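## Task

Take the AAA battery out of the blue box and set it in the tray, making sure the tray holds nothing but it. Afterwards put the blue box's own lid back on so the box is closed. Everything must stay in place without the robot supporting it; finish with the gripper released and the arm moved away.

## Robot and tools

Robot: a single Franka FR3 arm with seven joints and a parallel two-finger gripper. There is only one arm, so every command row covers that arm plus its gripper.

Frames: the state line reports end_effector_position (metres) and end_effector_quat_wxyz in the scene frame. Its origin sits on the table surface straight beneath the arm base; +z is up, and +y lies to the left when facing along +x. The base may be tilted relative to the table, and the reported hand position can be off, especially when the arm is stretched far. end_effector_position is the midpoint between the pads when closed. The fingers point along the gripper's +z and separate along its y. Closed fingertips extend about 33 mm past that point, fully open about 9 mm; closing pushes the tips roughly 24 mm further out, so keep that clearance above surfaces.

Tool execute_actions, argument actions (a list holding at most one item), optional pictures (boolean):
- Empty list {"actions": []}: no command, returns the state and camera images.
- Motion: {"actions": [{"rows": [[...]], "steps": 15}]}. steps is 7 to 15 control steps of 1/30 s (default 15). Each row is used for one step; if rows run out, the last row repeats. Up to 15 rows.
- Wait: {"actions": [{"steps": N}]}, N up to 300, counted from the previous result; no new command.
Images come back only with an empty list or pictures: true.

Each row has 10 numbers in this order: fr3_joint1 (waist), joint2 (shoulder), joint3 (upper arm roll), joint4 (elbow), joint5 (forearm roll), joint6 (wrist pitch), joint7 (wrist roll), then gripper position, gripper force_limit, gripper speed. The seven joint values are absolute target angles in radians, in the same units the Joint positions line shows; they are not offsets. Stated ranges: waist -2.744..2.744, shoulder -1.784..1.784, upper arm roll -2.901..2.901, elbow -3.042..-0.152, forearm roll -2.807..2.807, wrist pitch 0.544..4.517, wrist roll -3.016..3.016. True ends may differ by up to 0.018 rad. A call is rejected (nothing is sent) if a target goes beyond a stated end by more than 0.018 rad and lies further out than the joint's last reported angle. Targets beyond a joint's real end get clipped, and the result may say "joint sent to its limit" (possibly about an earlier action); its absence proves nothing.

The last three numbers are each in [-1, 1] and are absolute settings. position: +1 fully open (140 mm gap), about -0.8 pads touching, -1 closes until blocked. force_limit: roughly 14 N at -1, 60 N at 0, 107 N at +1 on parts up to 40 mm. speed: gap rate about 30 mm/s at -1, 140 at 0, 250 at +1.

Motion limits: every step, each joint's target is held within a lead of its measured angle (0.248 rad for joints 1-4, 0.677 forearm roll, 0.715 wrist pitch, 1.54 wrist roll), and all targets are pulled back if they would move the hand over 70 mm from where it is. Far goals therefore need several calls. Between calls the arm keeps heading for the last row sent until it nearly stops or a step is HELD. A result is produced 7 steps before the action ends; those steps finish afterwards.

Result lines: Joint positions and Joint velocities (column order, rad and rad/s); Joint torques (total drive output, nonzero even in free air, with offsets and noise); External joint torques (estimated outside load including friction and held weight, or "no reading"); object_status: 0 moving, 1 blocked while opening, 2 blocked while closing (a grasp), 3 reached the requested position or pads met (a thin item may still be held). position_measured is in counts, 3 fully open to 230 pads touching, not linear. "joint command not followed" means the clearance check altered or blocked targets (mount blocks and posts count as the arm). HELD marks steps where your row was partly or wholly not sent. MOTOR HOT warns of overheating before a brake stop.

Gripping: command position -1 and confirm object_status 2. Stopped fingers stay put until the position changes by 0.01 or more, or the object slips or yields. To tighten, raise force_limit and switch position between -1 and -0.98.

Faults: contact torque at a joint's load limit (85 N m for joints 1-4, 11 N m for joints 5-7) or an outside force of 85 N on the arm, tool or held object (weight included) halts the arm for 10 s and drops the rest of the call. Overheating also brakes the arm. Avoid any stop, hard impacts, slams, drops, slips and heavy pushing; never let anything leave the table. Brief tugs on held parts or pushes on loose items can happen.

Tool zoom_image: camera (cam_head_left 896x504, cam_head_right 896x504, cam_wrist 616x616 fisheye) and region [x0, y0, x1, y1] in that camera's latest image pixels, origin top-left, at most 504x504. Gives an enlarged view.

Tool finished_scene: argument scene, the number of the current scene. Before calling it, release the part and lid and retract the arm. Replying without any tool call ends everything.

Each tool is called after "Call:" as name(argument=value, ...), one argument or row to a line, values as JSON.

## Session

Call:
execute_actions(
  actions=[],
)

Scene clock: 0.00 s of 8400.00 s.
end_effector_position=(+0.1465, -0.2428, +0.3637) position_measured=3 object_status=3 end_effector_quat_wxyz=(+0.066, +0.188, +0.958, +0.209)
Joint positions: [-1.356 -0.569  0.032 -2.45   0.297  1.534  0.552]
Joint velocities: [-0.001 -0.     0.    -0.001 -0.002  0.001 -0.001]
Joint torques (N m, as the joint torque sensors report them, + toward a larger angle): no reading
External joint torques (N m, as the arm's controller estimates them; a push from outside toward a larger angle lowers the number): no reading

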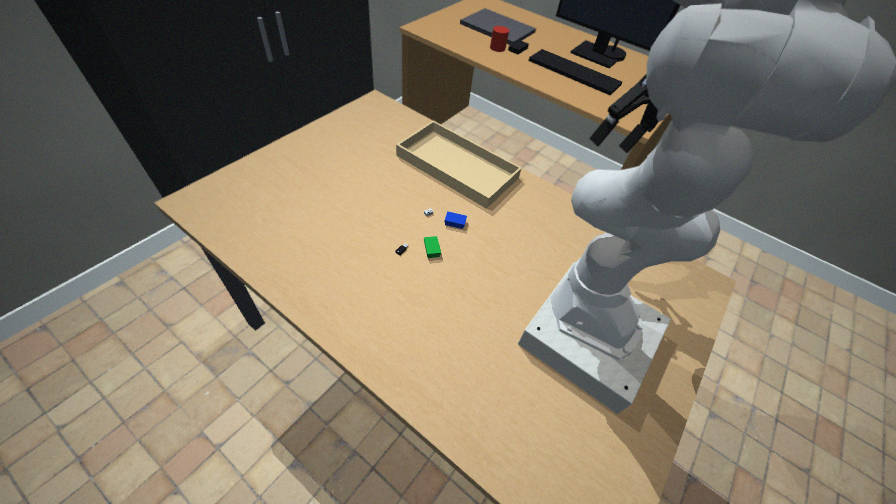

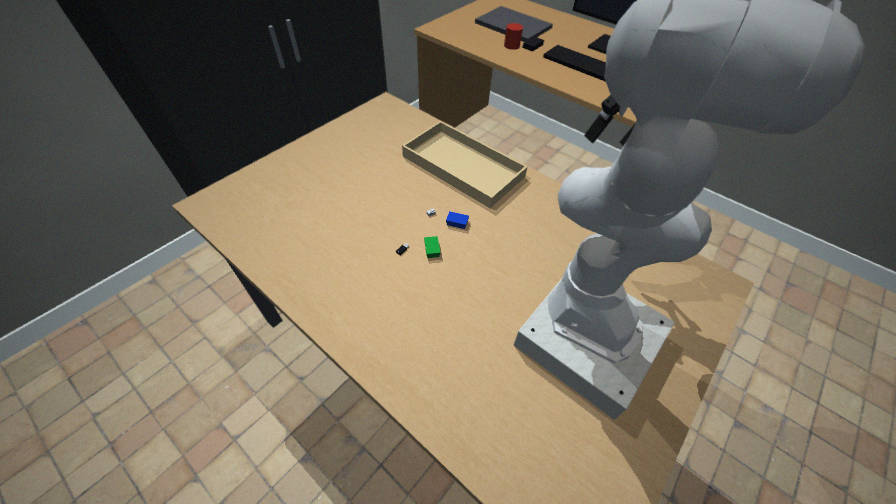

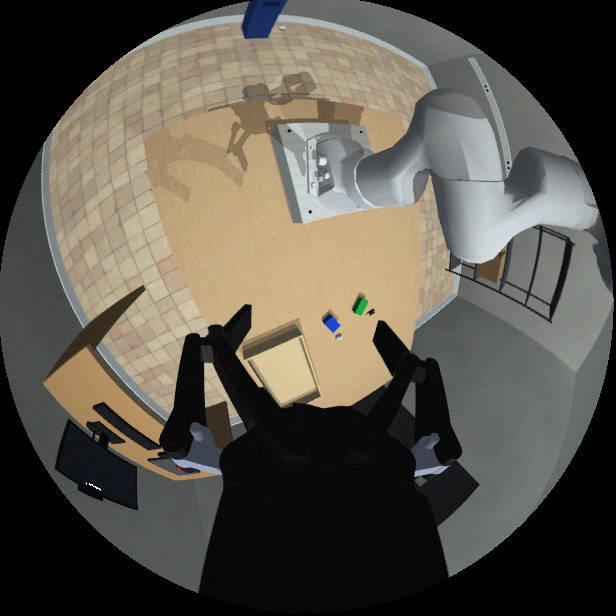

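Call:
execute_actions(
  actions=[
    {"rows":[[-1.1,-0.5,0.02,-2.44,0.2,1.7,0.8,1,0,0],[-1.1,-0.5,0.02,-2.44,0.2,1.7,0.8,1,0,0],[-0.8,-0.45,0.01,-2.42,0.1,1.85,1.1,1,0,0],[-0.8,-0.45,0.01,-2.42,0.1,1.85,1.1,1,0,0],[-0.5,-0.4,0,-2.41,0,2.0,1.4,1,0,0],[-0.5,-0.4,0,-2.41,0,2.0,1.4,1,0,0],[-0.3,-0.33,0,-2.4,0,2.08,1.58,1,0,0],[-0.1,-0.287,0,-2.393,0,2.106,1.58,1,0,0]],"steps":15},
  ],
)

Call:
execute_actions(
  actions=[
    {"steps":50},
  ],
  pictures=true,
)

Scene clock: 1.87 s of 8400.00 s.
end_effector_position=(+0.2384, -0.2689, +0.3187) position_measured=3 object_status=3 end_effector_quat_wxyz=(-0.030, +0.133, +0.985, +0.101)
Joint positions: [-0.901 -0.412  0.006 -2.414  0.104  1.81   0.877]
Joint velocities: [ 1.317  0.797 -0.001  0.182 -0.445  1.031  1.351]
Joint torques (N m, as the joint torque sensors report them, + toward a larger angle): [  0.29 -15.31  -3.04  19.4   -0.14   1.52   0.52]
External joint torques (N m, as the arm's controller estimates them; a push from outside toward a larger angle lowers the number): [ 3.3   1.52 -0.76 -0.16 -0.84  0.61  0.52]
Steps of this call (steps 1 to 48: nothing new was sent; steps 49 to 56: the first 8 steps of this action). Readings (joint positions | what the end effector reports):
49: [-1.310 -0.560 0.015 -2.447 0.276 1.557 0.572] | position_measured=3 object_status=3
50: [-1.246 -0.542 0.011 -2.442 0.258 1.584 0.596] | position_measured=3 object_status=3
52: [-1.112 -0.498 0.009 -2.432 0.201 1.659 0.680] | position_measured=3 object_status=3
56: the state above

Scene clock: 3.53 s of 8400.00 s.
end_effector_position=(+0.4444, -0.0589, +0.2921) position_measured=3 object_status=3 end_effector_quat_wxyz=(-0.000, +0.069, +0.998, -0.000)
Joint positions: [-0.103 -0.288  0.001 -2.395  0.003  2.103  1.572]
Joint velocities: [ 0.    -0.001 -0.     0.001  0.    -0.001  0.016]
Joint torques (N m, as the joint torque sensors report them, + toward a larger angle): [  1.8  -20.11  -1.44  24.03   0.08   2.89   0.12]
External joint torques (N m, as the arm's controller estimates them; a push from outside toward a larger angle lowers the number): [ 1.81  1.1  -1.14  0.43 -0.63  0.48  0.12]
Kept back: nothing.
Steps of this call (steps 1 to 7: the last 7 steps of your previous action; steps 8 to 50: the robot went on to your last target). Readings (joint positions | what the end effector reports):
1: [-0.855 -0.386 0.004 -2.409 0.089 1.844 0.923] | position_measured=3 object_status=3
2: [-0.806 -0.363 0.001 -2.406 0.076 1.875 0.967] | position_measured=3 object_status=3
4: [-0.707 -0.329 -0.001 -2.403 0.055 1.926 1.048] | position_measured=3 object_status=3
8: [-0.506 -0.299 -0.002 -2.399 0.029 1.997 1.180] | position_measured=3 object_status=3
50: the state above

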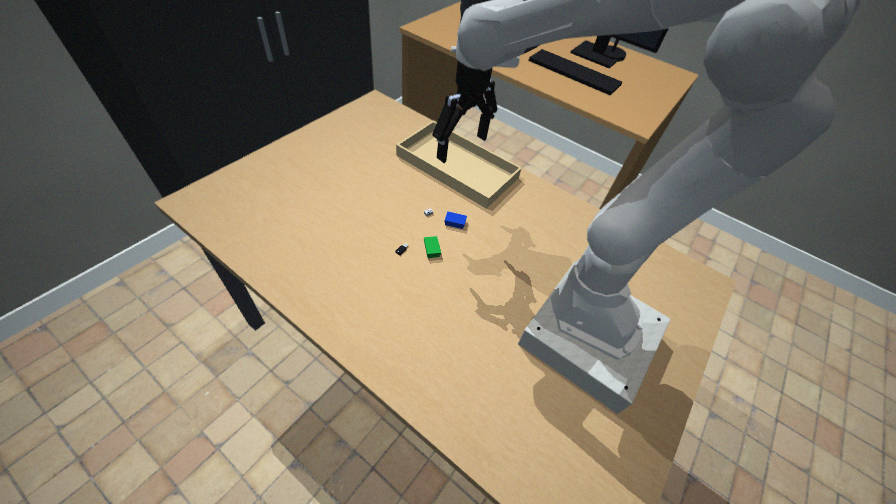

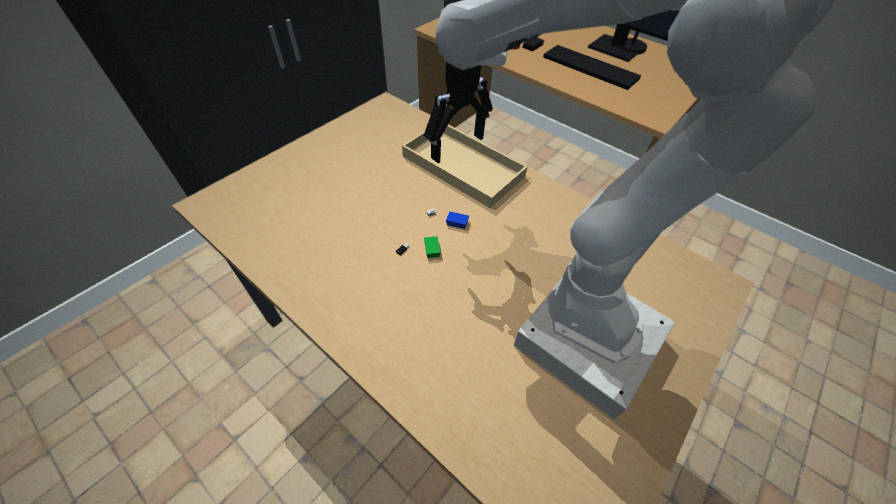

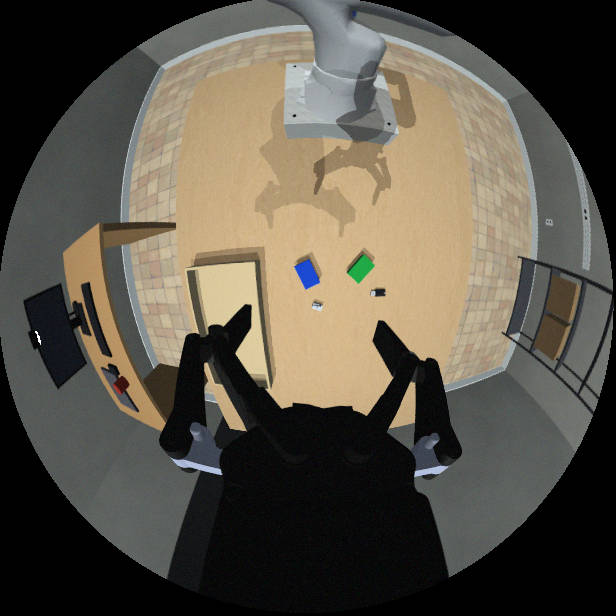

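Call:
execute_actions(
  actions=[
    {"rows":[[-0.12,-0.25,0,-2.42,0,2.3,1.06,0.5,0,0],[-0.12,-0.25,0,-2.42,0,2.5,1.06,0.5,0,0],[-0.12,-0.2,0,-2.47,0,2.6,1.06,0.5,0,0]],"steps":15},
  ],
)

Call:
execute_actions(
  actions=[
    {"rows":[[-0.12,-0.1,0,-2.52,0,2.7,1.06,0.5,0,0],[-0.12,-0.05,0,-2.55,0,2.72,1.06,0.5,0,0],[-0.12,0,0,-2.57,0,2.72,1.06,0.5,0,0],[-0.12,0.04,0,-2.59,0,2.72,1.06,0.5,0,0],[-0.12,0.07,0,-2.6,0,2.72,1.06,0.5,0,0],[-0.12,0.11,0,-2.604,0,2.72,1.06,0.5,0,0]],"steps":15},
  ],
)

Call:
execute_actions(
  actions=[
    {"steps":30},
  ],
  pictures=true,
)

Scene clock: 4.37 s of 8400.00 s.
end_effector_position=(+0.5083, -0.0756, +0.2588) position_measured=54 object_status=0 end_effector_quat_wxyz=(+0.097, -0.063, +0.993, -0.021)
Joint positions: [-0.117 -0.202  0.001 -2.466  0.003  2.461  1.293]
Joint velocities: [-0.009  0.123  0.001 -0.108 -0.001  0.799 -0.76 ]
Joint torques (N m, as the joint torque sensors report them, + toward a larger angle): [  0.19 -28.16  -0.93  23.74   0.     3.93  -0.4 ]
External joint torques (N m, as the arm's controller estimates them; a push from outside toward a larger angle lowers the number): [-0.06  1.47 -1.06 -3.23 -0.64  0.55 -0.41]
Steps of this call (steps 1 to 15: the robot went on to your last target; steps 16 to 17: nothing new was sent; steps 18 to 25: the first 8 steps of this action). Readings (joint positions | what the end effector reports):
18: [-0.105 -0.285 0.002 -2.398 0.003 2.130 1.535] | position_measured=3 object_status=0
19: [-0.108 -0.276 0.002 -2.404 0.003 2.174 1.495] | position_measured=8 object_status=0
21: [-0.113 -0.249 0.001 -2.428 0.003 2.299 1.419] | position_measured=24 object_status=0
25: the state above

Scene clock: 4.87 s of 8400.00 s.
end_effector_position=(+0.4735, -0.0710, +0.1365) position_measured=66 object_status=3 end_effector_quat_wxyz=(+0.044, -0.147, +0.988, -0.014)
Joint positions: [-0.117  0.011  0.001 -2.561  0.003  2.662  1.124]
Joint velocities: [ 0.     0.937  0.    -0.369  0.     0.245 -0.153]
Joint torques (N m, as the joint torque sensors report them, + toward a larger angle): [  0.   -30.69  -0.95  16.29   0.01   3.06  -0.3 ]
External joint torques (N m, as the arm's controller estimates them; a push from outside toward a larger angle lowers the number): [ 0.13  0.55 -0.87 -3.27 -0.38  0.34 -0.3 ]
Steps of this call (steps 1 to 7: the last 7 steps of your previous action; steps 8 to 15: the first 8 steps of this action). Readings (joint positions | what the end effector reports):
8: [-0.117 -0.190 0.001 -2.472 0.003 2.587 1.159] | position_measured=66 object_status=3
9: [-0.117 -0.166 0.001 -2.482 0.003 2.609 1.151] | position_measured=66 object_status=3
11: [-0.117 -0.109 0.001 -2.510 0.003 2.631 1.141] | position_measured=66 object_status=3
15: the state above

Scene clock: 5.87 s of 8400.00 s.
end_effector_position=(+0.4336, -0.0652, +0.0798) position_measured=66 object_status=3 end_effector_quat_wxyz=(+0.001, -0.176, +0.984, -0.001)
Joint positions: [-0.117  0.112  0.001 -2.606  0.003  2.717  1.066]
Joint velocities: [ 0.001 -0.001  0.001 -0.001 -0.001  0.001 -0.008]
Joint torques (N m, as the joint torque sensors report them, + toward a larger angle): [ -1.12 -29.17   0.07  16.69  -0.27   2.94  -0.17]
External joint torques (N m, as the arm's controller estimates them; a push from outside toward a larger angle lowers the number): [-1.11 -1.04 -0.03  0.11 -0.59  0.49 -0.17]
Kept back: nothing.
Steps of this call (steps 1 to 7: the last 7 steps of your previous action; steps 8 to 30: the robot went on to your last target). Readings (joint positions | what the end effector reports):
1: [-0.117 0.042 0.001 -2.573 0.003 2.672 1.118] | position_measured=66 object_status=3
2: [-0.117 0.069 0.001 -2.586 0.003 2.679 1.112] | position_measured=66 object_status=3
4: [-0.117 0.102 0.001 -2.602 0.003 2.688 1.103] | position_measured=66 object_status=3
8: [-0.117 0.112 0.001 -2.606 0.003 2.702 1.089] | position_measured=66 object_status=3
30: the state above
The arm was judged still, so your last target was given up. Only a new action makes it travel on or press farther. Fingers that are still opening or closing keep moving.

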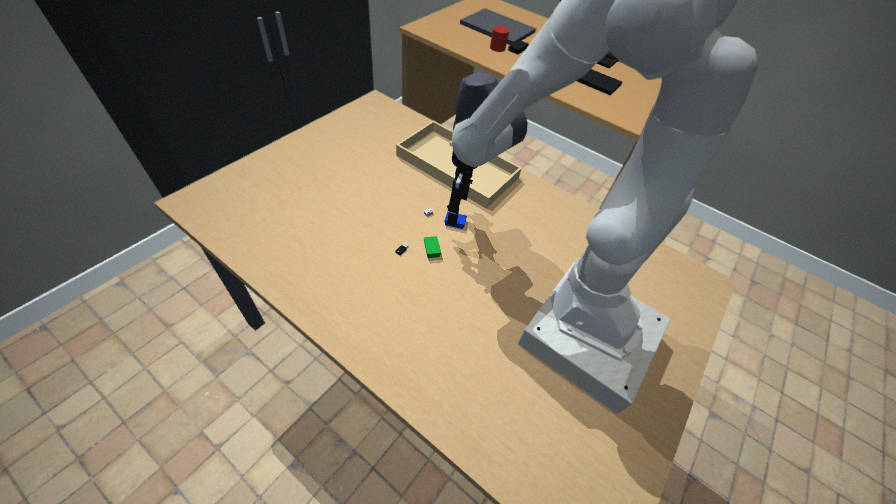

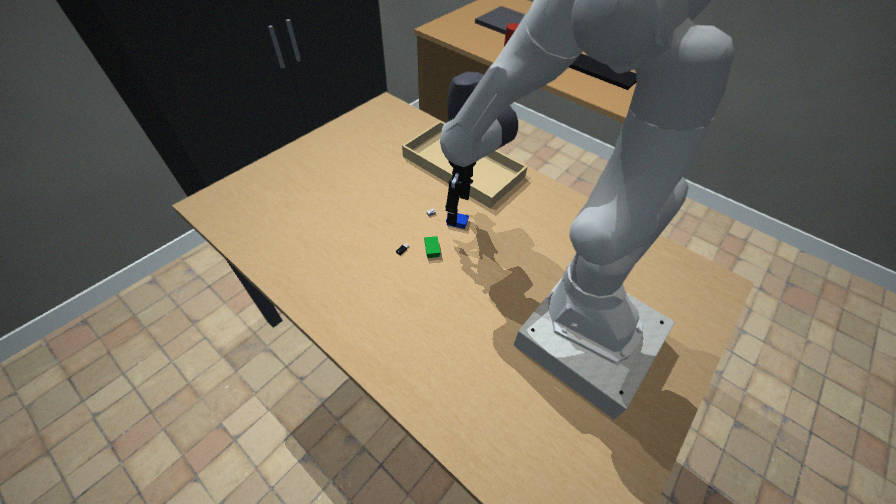

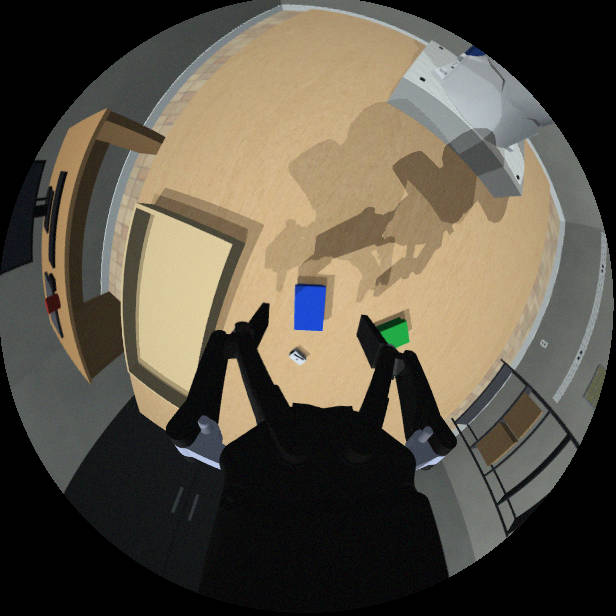

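Call:
execute_actions(
  actions=[
    {"rows":[[-0.119,0.112,0,-2.604,0,2.74,1.07,0.3,-0.3,0],[-0.119,0.12,0,-2.603,0,2.755,1.07,0.3,-0.3,0],[-0.119,0.13,0,-2.602,0,2.77,1.07,0.3,-0.3,0],[-0.119,0.14,0,-2.601,0,2.78,1.07,0.3,-0.3,0],[-0.119,0.15,0,-2.6,0,2.79,1.07,0.3,-0.3,0],[-0.119,0.16,0,-2.6,0,2.8,1.07,0.3,-0.3,0],[-0.119,0.17,0,-2.599,0,2.81,1.07,0.3,-0.3,0],[-0.119,0.18,0,-2.598,0,2.815,1.07,0.3,-0.3,0],[-0.119,0.19,0,-2.597,0,2.815,1.07,0.3,-0.3,0],[-0.119,0.2,0,-2.597,0,2.815,1.07,0.3,-0.3,0],[-0.119,0.21,0,-2.596,0,2.815,1.07,0.3,-0.3,0],[-0.119,0.222,0,-2.595,0,2.815,1.07,0.3,-0.3,0]],"steps":15},
  ],
)

Call:
execute_actions(
  actions=[
    {"steps":15},
  ],
  pictures=true,
)

Scene clock: 6.90 s of 8400.00 s.
end_effector_position=(+0.4402, -0.0663, +0.0672) position_measured=91 object_status=0 end_effector_quat_wxyz=(+0.009, -0.176, +0.984, -0.004)
Joint positions: [-0.117  0.156  0.001 -2.601  0.003  2.775  1.065]
Joint velocities: [-0.     0.295 -0.     0.015  0.001  0.232  0.004]
Joint torques (N m, as the joint torque sensors report them, + toward a larger angle): [  0.44 -28.47  -0.42  15.85  -0.32   2.74   0.16]
External joint torques (N m, as the arm's controller estimates them; a push from outside toward a larger angle lowers the number): [ 0.55  1.41 -0.46  0.29 -0.62  0.35  0.16]
Steps of this call (steps 1 to 23: nothing new was sent; steps 24 to 31: the first 8 steps of this action). Readings (joint positions | what the end effector reports):
24: [-0.117 0.112 0.001 -2.606 0.003 2.720 1.064] | position_measured=66 object_status=0
25: [-0.117 0.112 0.001 -2.605 0.003 2.725 1.064] | position_measured=72 object_status=0
27: [-0.117 0.121 0.001 -2.603 0.003 2.741 1.065] | position_measured=87 object_status=0
31: the state above

Scene clock: 7.40 s of 8400.00 s.
end_effector_position=(+0.4310, -0.0650, +0.0428) position_measured=91 object_status=3 end_effector_quat_wxyz=(-0.003, -0.175, +0.985, +0.000)
Joint positions: [-0.117  0.221  0.001 -2.597  0.003  2.81   1.066]
Joint velocities: [ 0.001 -0.001  0.001  0.002  0.     0.014  0.002]
Joint torques (N m, as the joint torque sensors report them, + toward a larger angle): [ -0.5  -28.84  -0.71  14.41  -0.37   2.77   0.1 ]
External joint torques (N m, as the arm's controller estimates them; a push from outside toward a larger angle lowers the number): [-0.45  0.99 -0.87 -0.35 -0.63  0.35  0.1 ]
Kept back: nothing.
Steps of this call (steps 1 to 7: the last 7 steps of your previous action; steps 8 to 15: the robot went on to your last target). Readings (joint positions | what the end effector reports):
1: [-0.117 0.166 0.001 -2.600 0.003 2.781 1.065] | position_measured=91 object_status=0
2: [-0.117 0.176 0.001 -2.599 0.003 2.787 1.066] | position_measured=91 object_status=0
4: [-0.117 0.196 0.001 -2.598 0.003 2.796 1.066] | position_measured=91 object_status=3
8: [-0.117 0.219 0.001 -2.598 0.003 2.804 1.066] | position_measured=91 object_status=3
15: the state above

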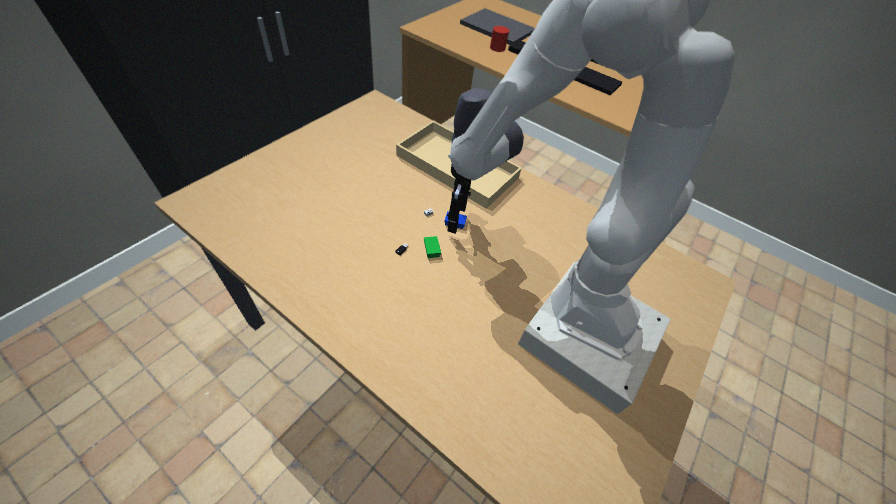

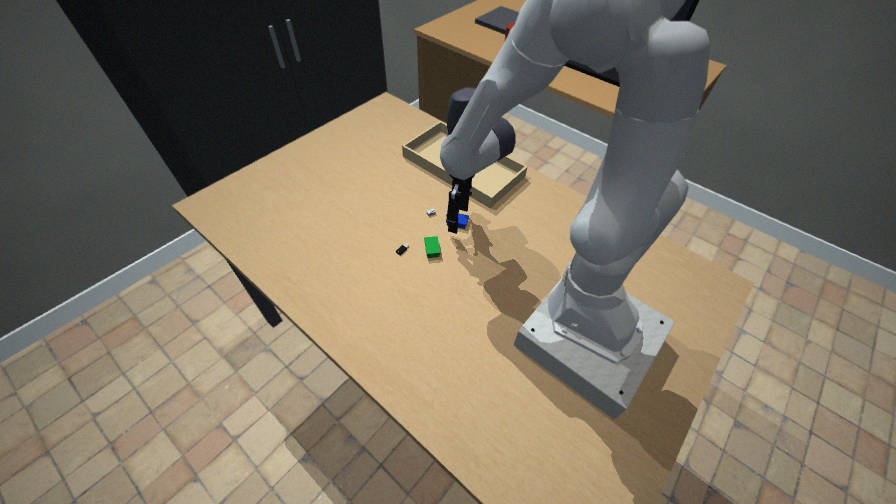

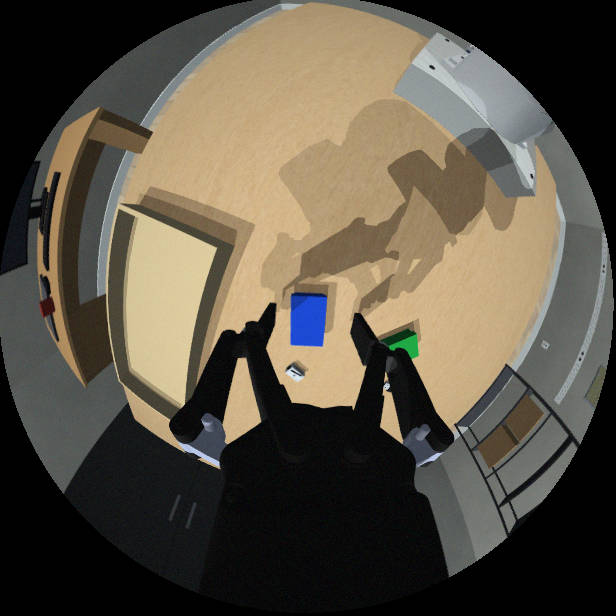

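Call:
execute_actions(
  actions=[
    {"rows":[[-0.119,0.229,0,-2.595,0,2.82,1.075,0.3,-0.3,0],[-0.119,0.229,0,-2.595,0,2.82,1.075,0.3,-0.3,0],[-0.119,0.229,0,-2.595,0,2.82,1.075,0.3,-0.3,0],[-0.119,0.229,0,-2.595,0,2.82,1.075,-1,-0.3,0]],"steps":15},
  ],
)

Call:
execute_actions(
  actions=[
    {"steps":12},
  ],
)

Call:
execute_actions(
  actions=[
    {"rows":[[-0.119,0.225,0,-2.595,0,2.815,1.075,-1,-0.3,0],[-0.119,0.22,0,-2.595,0,2.81,1.075,-1,-0.3,0],[-0.119,0.215,0,-2.595,0,2.805,1.075,-1,-0.3,0],[-0.119,0.21,0,-2.596,0,2.8,1.075,-1,-0.3,0],[-0.119,0.2,0,-2.597,0,2.79,1.075,-1,-0.3,0],[-0.119,0.19,0,-2.598,0,2.78,1.075,-1,-0.3,0],[-0.119,0.18,0,-2.599,0,2.77,1.075,-1,-0.3,0],[-0.119,0.165,0,-2.6,0,2.76,1.075,-1,-0.3,0],[-0.119,0.15,0,-2.601,0,2.75,1.075,-1,-0.3,0],[-0.119,0.13,0,-2.602,0,2.735,1.075,-1,-0.3,0],[-0.119,0.112,0,-2.604,0,2.72,1.075,-1,-0.3,0]],"steps":15},
  ],
)

Call:
execute_actions(
  actions=[
    {"steps":20},
  ],
  pictures=true,
)

Scene clock: 8.33 s of 8400.00 s.
end_effector_position=(+0.4308, -0.0649, +0.0406) position_measured=119 object_status=0 end_effector_quat_wxyz=(-0.003, -0.174, +0.985, +0.000)
Joint positions: [-0.117  0.227  0.001 -2.596  0.003  2.816  1.07 ]
Joint velocities: [ 0.     0.001  0.001 -0.001  0.001  0.007  0.008]
Joint torques (N m, as the joint torque sensors report them, + toward a larger angle): [ -0.17 -29.28  -0.77  14.8   -0.29   2.93   0.2 ]
External joint torques (N m, as the arm's controller estimates them; a push from outside toward a larger angle lowers the number): [-0.14  0.8  -0.96  0.07 -0.54  0.5   0.2 ]
Steps of this call (steps 1 to 15: the robot went on to your last target; steps 16 to 20: nothing new was sent; steps 21 to 28: the first 8 steps of this action). Readings (joint positions | what the end effector reports):
21: [-0.117 0.221 0.001 -2.597 0.003 2.813 1.067] | position_measured=91 object_status=3
22: [-0.117 0.223 0.001 -2.596 0.003 2.814 1.068] | position_measured=91 object_status=3
24: [-0.117 0.226 0.001 -2.596 0.003 2.815 1.068] | position_measured=91 object_status=0
28: the state above

Scene clock: 8.73 s of 8400.00 s.
end_effector_position=(+0.4313, -0.0650, +0.0407) position_measured=174 object_status=0 end_effector_quat_wxyz=(-0.002, -0.173, +0.985, -0.000)
Joint positions: [-0.117  0.227  0.001 -2.596  0.003  2.817  1.071]
Joint velocities: [-0.     0.002 -0.001 -0.     0.    -0.001  0.001]
Joint torques (N m, as the joint torque sensors report them, + toward a larger angle): [ -0.47 -28.53  -0.95  14.49  -0.3    2.97   0.16]
External joint torques (N m, as the arm's controller estimates them; a push from outside toward a larger angle lowers the number): [-0.38  1.32 -1.07 -0.12 -0.56  0.56  0.16]
Kept back: nothing.
Steps of this call (steps 1 to 7: the last 7 steps of your previous action; steps 8 to 12: the robot went on to your last target). Readings (joint positions | what the end effector reports):
1: [-0.117 0.227 0.001 -2.596 0.003 2.817 1.070] | position_measured=127 object_status=0
2: [-0.117 0.227 0.001 -2.596 0.003 2.817 1.070] | position_measured=134 object_status=0
4: [-0.117 0.227 0.001 -2.596 0.003 2.817 1.070] | position_measured=149 object_status=0
8: [-0.117 0.227 0.001 -2.596 0.003 2.817 1.071] | position_measured=174 object_status=0
12: the state above

Scene clock: 9.00 s of 8400.00 s.
end_effector_position=(+0.4348, -0.0655, +0.0532) position_measured=174 object_status=2 end_effector_quat_wxyz=(+0.002, -0.173, +0.985, -0.001)
Joint positions: [-0.117  0.193  0.001 -2.598  0.003  2.793  1.071]
Joint velocities: [ 0.001 -0.312  0.001 -0.025 -0.001 -0.192 -0.   ]
Joint torques (N m, as the joint torque sensors report them, + toward a larger angle): [ -0.03 -30.35  -0.15  13.34  -0.4    2.34   0.07]
External joint torques (N m, as the arm's controller estimates them; a push from outside toward a larger angle lowers the number): [-0.04 -0.31 -0.35 -3.16 -0.66 -0.38  0.08]
Steps of this call (steps 1 to 8: the first 8 steps of this action). Readings (joint positions | what the end effector reports):
1: [-0.117 0.227 0.001 -2.596 0.003 2.817 1.071] | position_measured=174 object_status=2
2: [-0.117 0.227 0.001 -2.596 0.003 2.817 1.071] | position_measured=174 object_status=2
4: [-0.117 0.221 0.001 -2.596 0.003 2.813 1.071] | position_measured=174 object_status=2
8: the state above

Scene clock: 9.67 s of 8400.00 s.
end_effector_position=(+0.4374, -0.0658, +0.0808) position_measured=174 object_status=2 end_effector_quat_wxyz=(+0.005, -0.173, +0.985, -0.002)
Joint positions: [-0.117  0.113  0.001 -2.602  0.003  2.724  1.072]
Joint velocities: [ 0.     0.001 -0.    -0.    -0.    -0.01   0.001]
Joint torques (N m, as the joint torque sensors report them, + toward a larger angle): [ -0.25 -28.7   -0.59  14.21  -0.27   2.22   0.02]
External joint torques (N m, as the arm's controller estimates them; a push from outside toward a larger angle lowers the number): [-0.12 -0.62 -0.57 -2.34 -0.61 -0.24  0.02]
Kept back: nothing.
Steps of this call (steps 1 to 7: the last 7 steps of your previous action; steps 8 to 20: the robot went on to your last target). Readings (joint positions | what the end effector reports):
1: [-0.117 0.181 0.001 -2.599 0.003 2.785 1.071] | position_measured=174 object_status=2
2: [-0.117 0.168 0.001 -2.600 0.003 2.777 1.071] | position_measured=174 object_status=2
4: [-0.117 0.138 0.001 -2.601 0.003 2.760 1.072] | position_measured=174 object_status=2
8: [-0.117 0.114 0.001 -2.601 0.003 2.741 1.072] | position_measured=174 object_status=2
20: the state above

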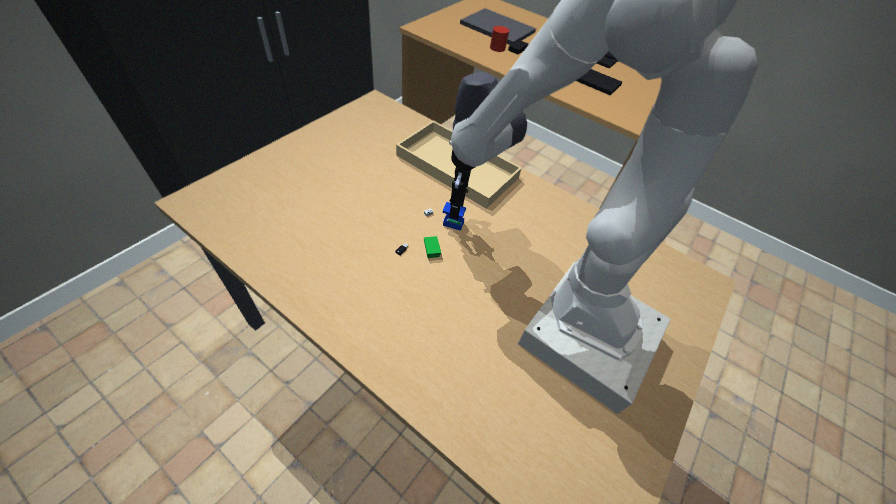

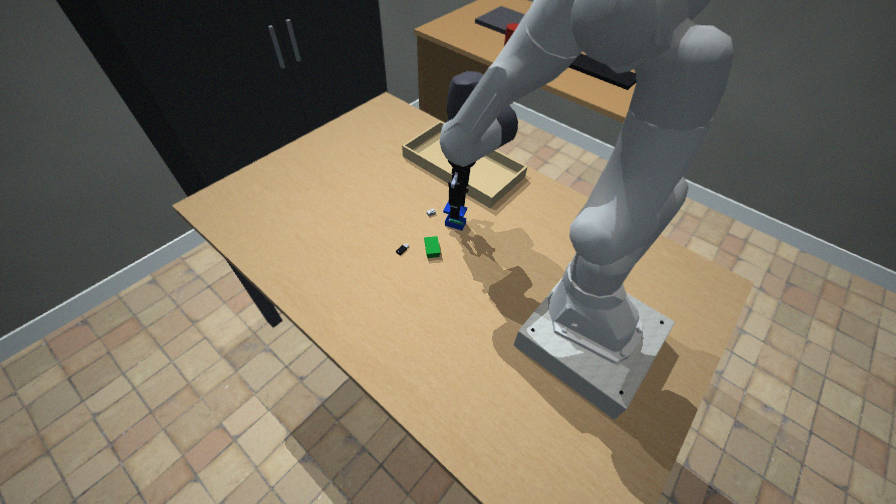

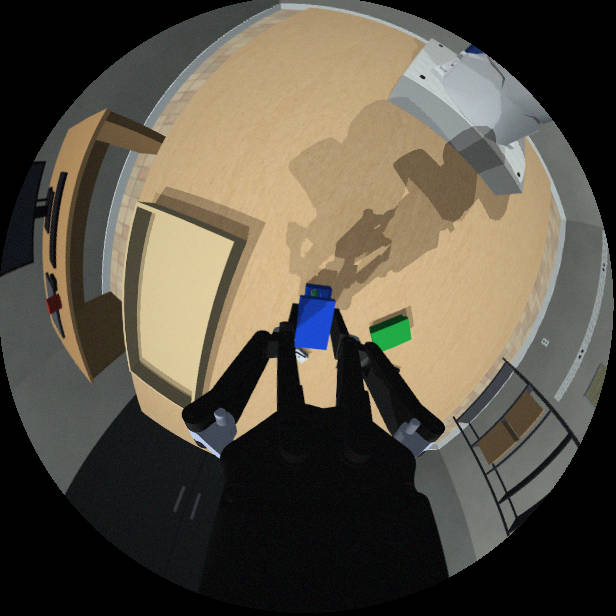

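Call:
execute_actions(
  actions=[
    {"rows":[[-0.119,0.09,0,-2.65,0,2.74,1.075,-1,-0.3,0],[-0.119,0.06,0,-2.7,0,2.76,1.075,-1,-0.3,0],[-0.119,0.03,0,-2.75,0,2.78,1.075,-1,-0.3,0],[-0.119,0.0,0,-2.8,0,2.8,1.075,-1,-0.3,0],[-0.119,-0.03,0,-2.85,0,2.82,1.075,-1,-0.3,0],[-0.119,-0.06,0,-2.885,0,2.84,1.075,-1,-0.3,0]],"steps":15},
  ],
)

Call:
execute_actions(
  actions=[
    {"rows":[[-0.119,-0.06,0,-2.885,0,2.88,1.075,-1,-0.3,0],[-0.119,-0.05,0,-2.884,0,2.9,1.075,-1,-0.3,0],[-0.119,-0.04,0,-2.883,0,2.92,1.075,-1,-0.3,0],[-0.119,-0.02,0,-2.881,0,2.94,1.075,-1,-0.3,0],[-0.119,0,0,-2.879,0,2.95,1.075,-1,-0.3,0],[-0.119,0.015,0,-2.877,0,2.96,1.075,-1,-0.3,0],[-0.119,0.03,0,-2.875,0,2.96,1.075,-1,-0.3,0],[-0.119,0.045,0,-2.874,0,2.96,1.075,-1,-0.3,0],[-0.119,0.06,0,-2.872,0,2.96,1.075,-1,-0.3,0],[-0.119,0.075,0,-2.871,0,2.96,1.075,-1,-0.3,0],[-0.119,0.085,0,-2.87,0,2.96,1.075,-1,-0.3,0]],"steps":15},
  ],
)

Call:
execute_actions(
  actions=[
    {"steps":20},
  ],
)

Scene clock: 10.73 s of 8400.00 s.
end_effector_position=(+0.3500, -0.0528, +0.0699) position_measured=174 object_status=2 end_effector_quat_wxyz=(-0.010, -0.173, +0.985, +0.003)
Joint positions: [-0.117 -0.032  0.001 -2.848  0.003  2.793  1.072]
Joint velocities: [-0.001 -0.336  0.    -0.549 -0.001  0.231  0.   ]
Joint torques (N m, as the joint torque sensors report them, + toward a larger angle): [ -0.33 -20.73  -0.61  19.58  -0.29   3.81   0.06]
External joint torques (N m, as the arm's controller estimates them; a push from outside toward a larger angle lowers the number): [ 0.   -0.22 -0.24 -1.49 -0.71  0.52  0.07]
Steps of this call (steps 1 to 15: the robot went on to your last target; steps 16 to 24: nothing new was sent; steps 25 to 32: the first 8 steps of this action). Readings (joint positions | what the end effector reports):
25: [-0.117 0.109 0.001 -2.610 0.003 2.726 1.072] | position_measured=174 object_status=2
26: [-0.117 0.096 0.001 -2.632 0.003 2.732 1.072] | position_measured=174 object_status=2
28: [-0.117 0.054 0.001 -2.703 0.003 2.751 1.072] | position_measured=174 object_status=2
32: the state above

Scene clock: 11.23 s of 8400.00 s.
end_effector_position=(+0.3562, -0.0538, +0.0583) position_measured=174 object_status=2 end_effector_quat_wxyz=(+0.016, -0.172, +0.985, -0.006)
Joint positions: [-0.117  0.009  0.001 -2.877  0.003  2.918  1.072]
Joint velocities: [-0.     0.457 -0.     0.031 -0.001  0.241 -0.001]
Joint torques (N m, as the joint torque sensors report them, + toward a larger angle): [ -0.89 -23.12  -0.47  12.61  -0.39   2.93   0.09]
External joint torques (N m, as the arm's controller estimates them; a push from outside toward a larger angle lowers the number): [-0.83  0.08 -0.41 -0.28 -0.59  0.52  0.09]
Steps of this call (steps 1 to 7: the last 7 steps of your previous action; steps 8 to 15: the first 8 steps of this action). Readings (joint positions | what the end effector reports):
8: [-0.117 -0.057 0.001 -2.883 0.003 2.833 1.072] | position_measured=174 object_status=2
9: [-0.117 -0.057 0.001 -2.883 0.003 2.844 1.072] | position_measured=174 object_status=2
11: [-0.117 -0.047 0.001 -2.882 0.003 2.871 1.072] | position_measured=174 object_status=2
15: the state above

Scene clock: 11.90 s of 8400.00 s.
end_effector_position=(+0.3453, -0.0523, +0.0368) position_measured=174 object_status=2 end_effector_quat_wxyz=(+0.001, -0.172, +0.985, -0.001)
Joint positions: [-0.117  0.083  0.001 -2.872  0.003  2.957  1.072]
Joint velocities: [-0.001 -0.001 -0.    -0.     0.     0.005 -0.   ]
Joint torques (N m, as the joint torque sensors report them, + toward a larger angle): [ -0.24 -21.51  -0.7   12.83  -0.43   2.92   0.05]
External joint torques (N m, as the arm's controller estimates them; a push from outside toward a larger angle lowers the number): [-0.15  1.21 -0.69  0.63 -0.59  0.48  0.05]
Kept back: nothing.
Steps of this call (steps 1 to 7: the last 7 steps of your previous action; steps 8 to 20: the robot went on to your last target). Readings (joint positions | what the end effector reports):
1: [-0.117 0.024 0.001 -2.876 0.003 2.925 1.072] | position_measured=174 object_status=2
2: [-0.117 0.039 0.001 -2.875 0.003 2.931 1.072] | position_measured=174 object_status=2
4: [-0.117 0.065 0.001 -2.874 0.003 2.939 1.072] | position_measured=174 object_status=2
8: [-0.117 0.082 0.001 -2.873 0.003 2.948 1.072] | position_measured=174 object_status=2
20: the state above

Call:
execute_actions(
  actions=[
    {"rows":[[-0.119,0.092,0,-2.871,0,2.962,1.075,-1,-0.3,0],[-0.119,0.092,0,-2.871,0,2.962,1.075,-1,-0.3,0],[-0.119,0.092,0,-2.871,0,2.962,1.075,-1,-0.3,0],[-0.119,0.092,0,-2.871,0,2.962,1.075,0,-0.3,0]],"steps":12},
  ],
)

Call:
execute_actions(
  actions=[
    {"rows":[[-0.119,0.092,0,-2.871,0,2.962,1.075,0,0,0],[-0.119,0.08,0,-2.871,0,2.95,1.075,0,0,0],[-0.119,0.06,0,-2.872,0,2.93,1.075,0,0,0],[-0.119,0.04,0,-2.874,0,2.91,1.075,0,0,0],[-0.119,0.02,0,-2.876,0,2.89,1.075,0,0,0],[-0.119,-0.01,0,-2.878,0,2.86,1.075,0,0,0],[-0.119,-0.04,0,-2.88,0,2.84,1.075,0,0,0],[-0.119,-0.07,0,-2.882,0,2.81,1.075,0,0,0],[-0.119,-0.09,0,-2.884,0,2.79,1.075,0,0,0]],"steps":15},
  ],
)

Call:
execute_actions(
  actions=[
    {"rows":[[-0.119,-0.07,0,-2.85,0,2.78,1.075,0,0,0],[-0.119,-0.04,0,-2.8,0,2.76,1.075,0,0,0],[-0.119,0,0,-2.75,0,2.75,1.075,0,0,0],[-0.119,0.04,0,-2.7,0,2.74,1.075,0,0,0],[-0.119,0.08,0,-2.65,0,2.73,1.075,0,0,0],[-0.119,0.112,0,-2.604,0,2.72,1.075,0,0,0]],"steps":15},
  ],
)

Call:
execute_actions(
  actions=[
    {"steps":20},
  ],
  pictures=true,
)

Call:
zoom_image(
  camera="cam_wrist",
  region=[250,250,380,380],
)

Scene clock: 12.80 s of 8400.00 s.
end_effector_position=(+0.3437, -0.0520, +0.0348) position_measured=174 object_status=0 end_effector_quat_wxyz=(-0.001, -0.172, +0.985, -0.001)
Joint positions: [-0.117  0.09   0.001 -2.872  0.003  2.959  1.072]
Joint velocities: [ 0.001  0.017 -0.001 -0.001  0.     0.002 -0.001]
Joint torques (N m, as the joint torque sensors report them, + toward a larger angle): [ -0.26 -21.8   -0.49  11.89  -0.4    2.95   0.09]
External joint torques (N m, as the arm's controller estimates them; a push from outside toward a larger angle lowers the number): [-0.23  1.31 -0.55 -0.34 -0.55  0.5   0.09]
Steps of this call (steps 1 to 15: the robot went on to your last target; steps 16 to 22: nothing new was sent; steps 23 to 27: the first 5 steps of this action). Readings (joint positions | what the end effector reports):
23: [-0.117 0.084 0.001 -2.872 0.003 2.958 1.072] | position_measured=174 object_status=2
24: [-0.117 0.086 0.001 -2.872 0.003 2.958 1.072] | position_measured=174 object_status=2
26: [-0.117 0.089 0.001 -2.872 0.003 2.959 1.072] | position_measured=174 object_status=0
27: the state above

Scene clock: 13.30 s of 8400.00 s.
end_effector_position=(+0.3533, -0.0534, +0.0612) position_measured=129 object_status=3 end_effector_quat_wxyz=(+0.011, -0.173, +0.985, -0.005)
Joint positions: [-0.117 -0.007  0.001 -2.878  0.003  2.893  1.072]
Joint velocities: [ 0.003 -0.797  0.    -0.043 -0.001 -0.497 -0.001]
Joint torques (N m, as the joint torque sensors report them, + toward a larger angle): [ -0.98 -19.76  -0.64  12.41  -0.36   2.39   0.13]
External joint torques (N m, as the arm's controller estimates them; a push from outside toward a larger angle lowers the number): [-1.01 -0.22 -0.67 -2.48 -0.54 -0.35  0.13]
Steps of this call (steps 1 to 7: the last 7 steps of your previous action; steps 8 to 15: the first 8 steps of this action). Readings (joint positions | what the end effector reports):
8: [-0.117 0.090 0.001 -2.872 0.003 2.959 1.072] | position_measured=129 object_status=0
9: [-0.117 0.089 0.001 -2.872 0.003 2.958 1.072] | position_measured=129 object_status=0
11: [-0.117 0.074 0.001 -2.873 0.003 2.947 1.072] | position_measured=129 object_status=0
15: the state above

Scene clock: 13.80 s of 8400.00 s.
end_effector_position=(+0.4306, -0.0649, +0.0841) position_measured=129 object_status=3 end_effector_quat_wxyz=(+0.014, -0.173, +0.985, -0.006)
Joint positions: [-0.117  0.08   0.001 -2.645  0.002  2.754  1.072]
Joint velocities: [-0.001  0.414 -0.     0.58   0.001 -0.156 -0.   ]
Joint torques (N m, as the joint torque sensors report them, + toward a larger angle): [ -0.12 -28.66  -1.34  11.74  -0.09   1.44   0.05]
External joint torques (N m, as the arm's controller estimates them; a push from outside toward a larger angle lowers the number): [-0.2   0.61 -1.51  0.87 -0.23 -0.28  0.03]
Steps of this call (steps 1 to 7: the last 7 steps of your previous action; steps 8 to 15: the first 8 steps of this action). Readings (joint positions | what the end effector reports):
8: [-0.117 -0.084 0.001 -2.876 0.002 2.812 1.072] | position_measured=129 object_status=3
9: [-0.117 -0.073 0.001 -2.859 0.002 2.803 1.072] | position_measured=129 object_status=3
11: [-0.117 -0.027 0.001 -2.793 0.002 2.784 1.072] | position_measured=129 object_status=3
15: the state above

Scene clock: 14.47 s of 8400.00 s.
end_effector_position=(+0.4357, -0.0656, +0.0808) position_measured=129 object_status=3 end_effector_quat_wxyz=(+0.004, -0.173, +0.985, -0.002)
Joint positions: [-0.117  0.11   0.001 -2.606  0.002  2.723  1.072]
Joint velocities: [ 0.     0.     0.001 -0.    -0.    -0.004 -0.001]
Joint torques (N m, as the joint torque sensors report them, + toward a larger angle): [ -0.24 -26.65  -0.3   16.8   -0.06   2.26   0.  ]
External joint torques (N m, as the arm's controller estimates them; a push from outside toward a larger angle lowers the number): [-0.3   1.37 -0.46  0.24 -0.38 -0.19  0.  ]
Kept back: nothing.
Steps of this call (steps 1 to 7: the last 7 steps of your previous action; steps 8 to 20: the robot went on to your last target). Readings (joint positions | what the end effector reports):
1: [-0.117 0.091 0.001 -2.630 0.002 2.749 1.072] | position_measured=129 object_status=3
2: [-0.117 0.098 0.001 -2.621 0.002 2.745 1.072] | position_measured=129 object_status=3
4: [-0.117 0.105 0.001 -2.612 0.002 2.738 1.072] | position_measured=129 object_status=3
8: [-0.117 0.110 0.001 -2.607 0.002 2.729 1.072] | position_measured=129 object_status=3
20: the state above

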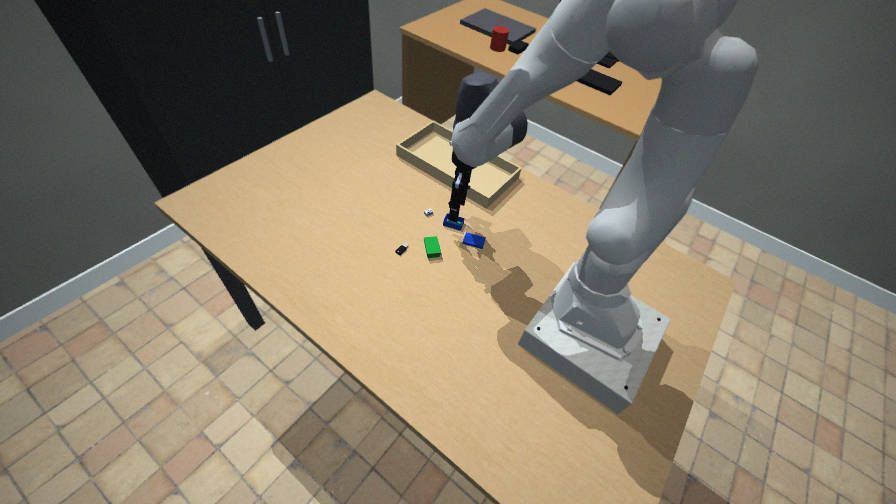

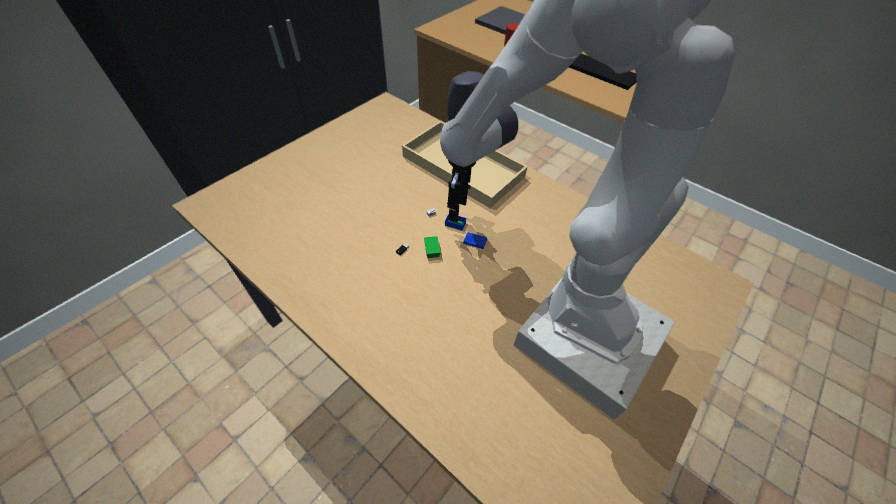

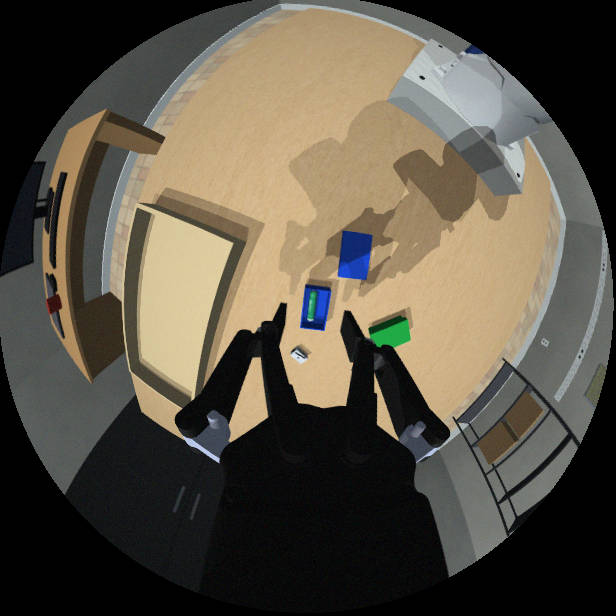

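Region (250, 250, 380, 380) of cam_wrist's 616x616 image, scaled by 3.877, with more detail than that image has.

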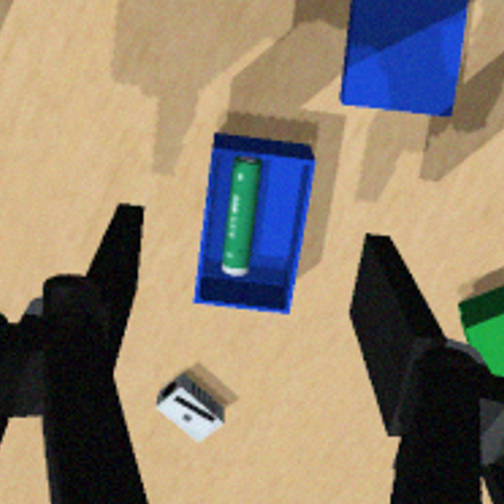

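Call:
execute_actions(
  actions=[
    {"rows":[[-0.119,0.112,0,-2.604,0,2.75,1.075,0,-0.3,0],[-0.119,0.12,0,-2.603,0,2.77,1.075,0,-0.3,0],[-0.119,0.135,0,-2.602,0,2.785,1.075,0,-0.3,0],[-0.119,0.15,0,-2.601,0,2.8,1.075,0,-0.3,0],[-0.119,0.165,0,-2.6,0,2.81,1.075,0,-0.3,0],[-0.119,0.18,0,-2.599,0,2.82,1.075,0,-0.3,0],[-0.119,0.195,0,-2.598,0,2.83,1.075,0,-0.3,0],[-0.119,0.21,0,-2.596,0,2.832,1.075,0,-0.3,0],[-0.119,0.225,0,-2.595,0,2.832,1.075,0,-0.3,0],[-0.119,0.238,0,-2.593,0,2.832,1.075,0,-0.3,0]],"steps":15},
  ],
)

Call:
execute_actions(
  actions=[
    {"rows":[[-0.119,0.238,0,-2.593,0,2.832,1.075,0,-0.3,0],[-0.119,0.238,0,-2.593,0,2.832,1.075,0,-0.3,0],[-0.119,0.238,0,-2.593,0,2.832,1.075,0,-0.3,0],[-0.119,0.238,0,-2.593,0,2.832,1.075,0,-0.3,0],[-0.119,0.238,0,-2.593,0,2.832,1.075,-1,-0.3,0]],"steps":15},
  ],
)

Call:
execute_actions(
  actions=[
    {"steps":15},
  ],
)

Scene clock: 19.20 s of 8400.00 s.
end_effector_position=(+0.4398, -0.0663, +0.0609) position_measured=129 object_status=3 end_effector_quat_wxyz=(+0.009, -0.173, +0.985, -0.004)
Joint positions: [-0.117  0.174  0.001 -2.599  0.002  2.79   1.072]
Joint velocities: [-0.     0.445  0.     0.026  0.001  0.241  0.   ]
Joint torques (N m, as the joint torque sensors report them, + toward a larger angle): [ -0.29 -28.87  -0.79  15.22  -0.04   2.83   0.04]
External joint torques (N m, as the arm's controller estimates them; a push from outside toward a larger angle lowers the number): [-0.21  1.58 -0.88  0.25 -0.33  0.48  0.04]
Steps of this call (steps 1 to 15: the robot went on to your last target; steps 16 to 90: nothing new was sent; then 1.47 s passed at rest; steps 91 to 98: the first 8 steps of this action). Readings (joint positions | what the end effector reports):
91: [-0.117 0.111 0.001 -2.606 0.002 2.726 1.072] | position_measured=129 object_status=3
92: [-0.117 0.112 0.001 -2.605 0.002 2.732 1.072] | position_measured=129 object_status=3
94: [-0.117 0.123 0.001 -2.603 0.002 2.751 1.072] | position_measured=129 object_status=3
98: the state above

Scene clock: 19.70 s of 8400.00 s.
end_effector_position=(+0.4318, -0.0652, +0.0378) position_measured=149 object_status=0 end_effector_quat_wxyz=(-0.001, -0.173, +0.985, -0.000)
Joint positions: [-0.117  0.237  0.001 -2.595  0.002  2.827  1.072]
Joint velocities: [-0.001  0.001  0.001  0.001 -0.     0.014 -0.   ]
Joint torques (N m, as the joint torque sensors report them, + toward a larger angle): [ -0.15 -28.48  -0.56  15.43  -0.14   3.03   0.1 ]
External joint torques (N m, as the arm's controller estimates them; a push from outside toward a larger angle lowers the number): [-0.03  1.6  -0.67  0.96 -0.39  0.61  0.1 ]
Steps of this call (steps 1 to 7: the last 7 steps of your previous action; steps 8 to 15: the first 8 steps of this action). Readings (joint positions | what the end effector reports):
8: [-0.117 0.237 0.001 -2.596 0.002 2.820 1.072] | position_measured=129 object_status=3
9: [-0.117 0.237 0.001 -2.596 0.002 2.822 1.072] | position_measured=129 object_status=3
11: [-0.117 0.237 0.001 -2.595 0.002 2.824 1.072] | position_measured=129 object_status=3
15: the state above

Scene clock: 20.20 s of 8400.00 s.
end_effector_position=(+0.4329, -0.0653, +0.0383) position_measured=181 object_status=2 end_effector_quat_wxyz=(-0.000, -0.173, +0.985, -0.001)
Joint positions: [-0.117  0.236  0.001 -2.594  0.002  2.829  1.072]
Joint velocities: [-0.001 -0.001  0.     0.    -0.     0.001 -0.001]
Joint torques (N m, as the joint torque sensors report them, + toward a larger angle): [  0.37 -28.8   -0.58  14.23  -0.17   2.88   0.09]
External joint torques (N m, as the arm's controller estimates them; a push from outside toward a larger angle lowers the number): [ 0.48  1.43 -0.7  -0.38 -0.43  0.42  0.09]
Kept back: nothing.
Steps of this call (steps 1 to 7: the last 7 steps of your previous action; steps 8 to 15: the robot went on to your last target). Readings (joint positions | what the end effector reports):
1: [-0.117 0.237 0.001 -2.595 0.002 2.828 1.072] | position_measured=157 object_status=0
2: [-0.117 0.237 0.001 -2.595 0.002 2.828 1.072] | position_measured=164 object_status=0
4: [-0.117 0.236 0.001 -2.594 0.002 2.829 1.072] | position_measured=179 object_status=0
8: [-0.117 0.236 0.001 -2.594 0.002 2.829 1.072] | position_measured=181 object_status=0
15: the state above
The arm was judged still, so your last target was given up. Only a new action makes it travel on or press farther. Fingers that are still opening or closing keep moving.


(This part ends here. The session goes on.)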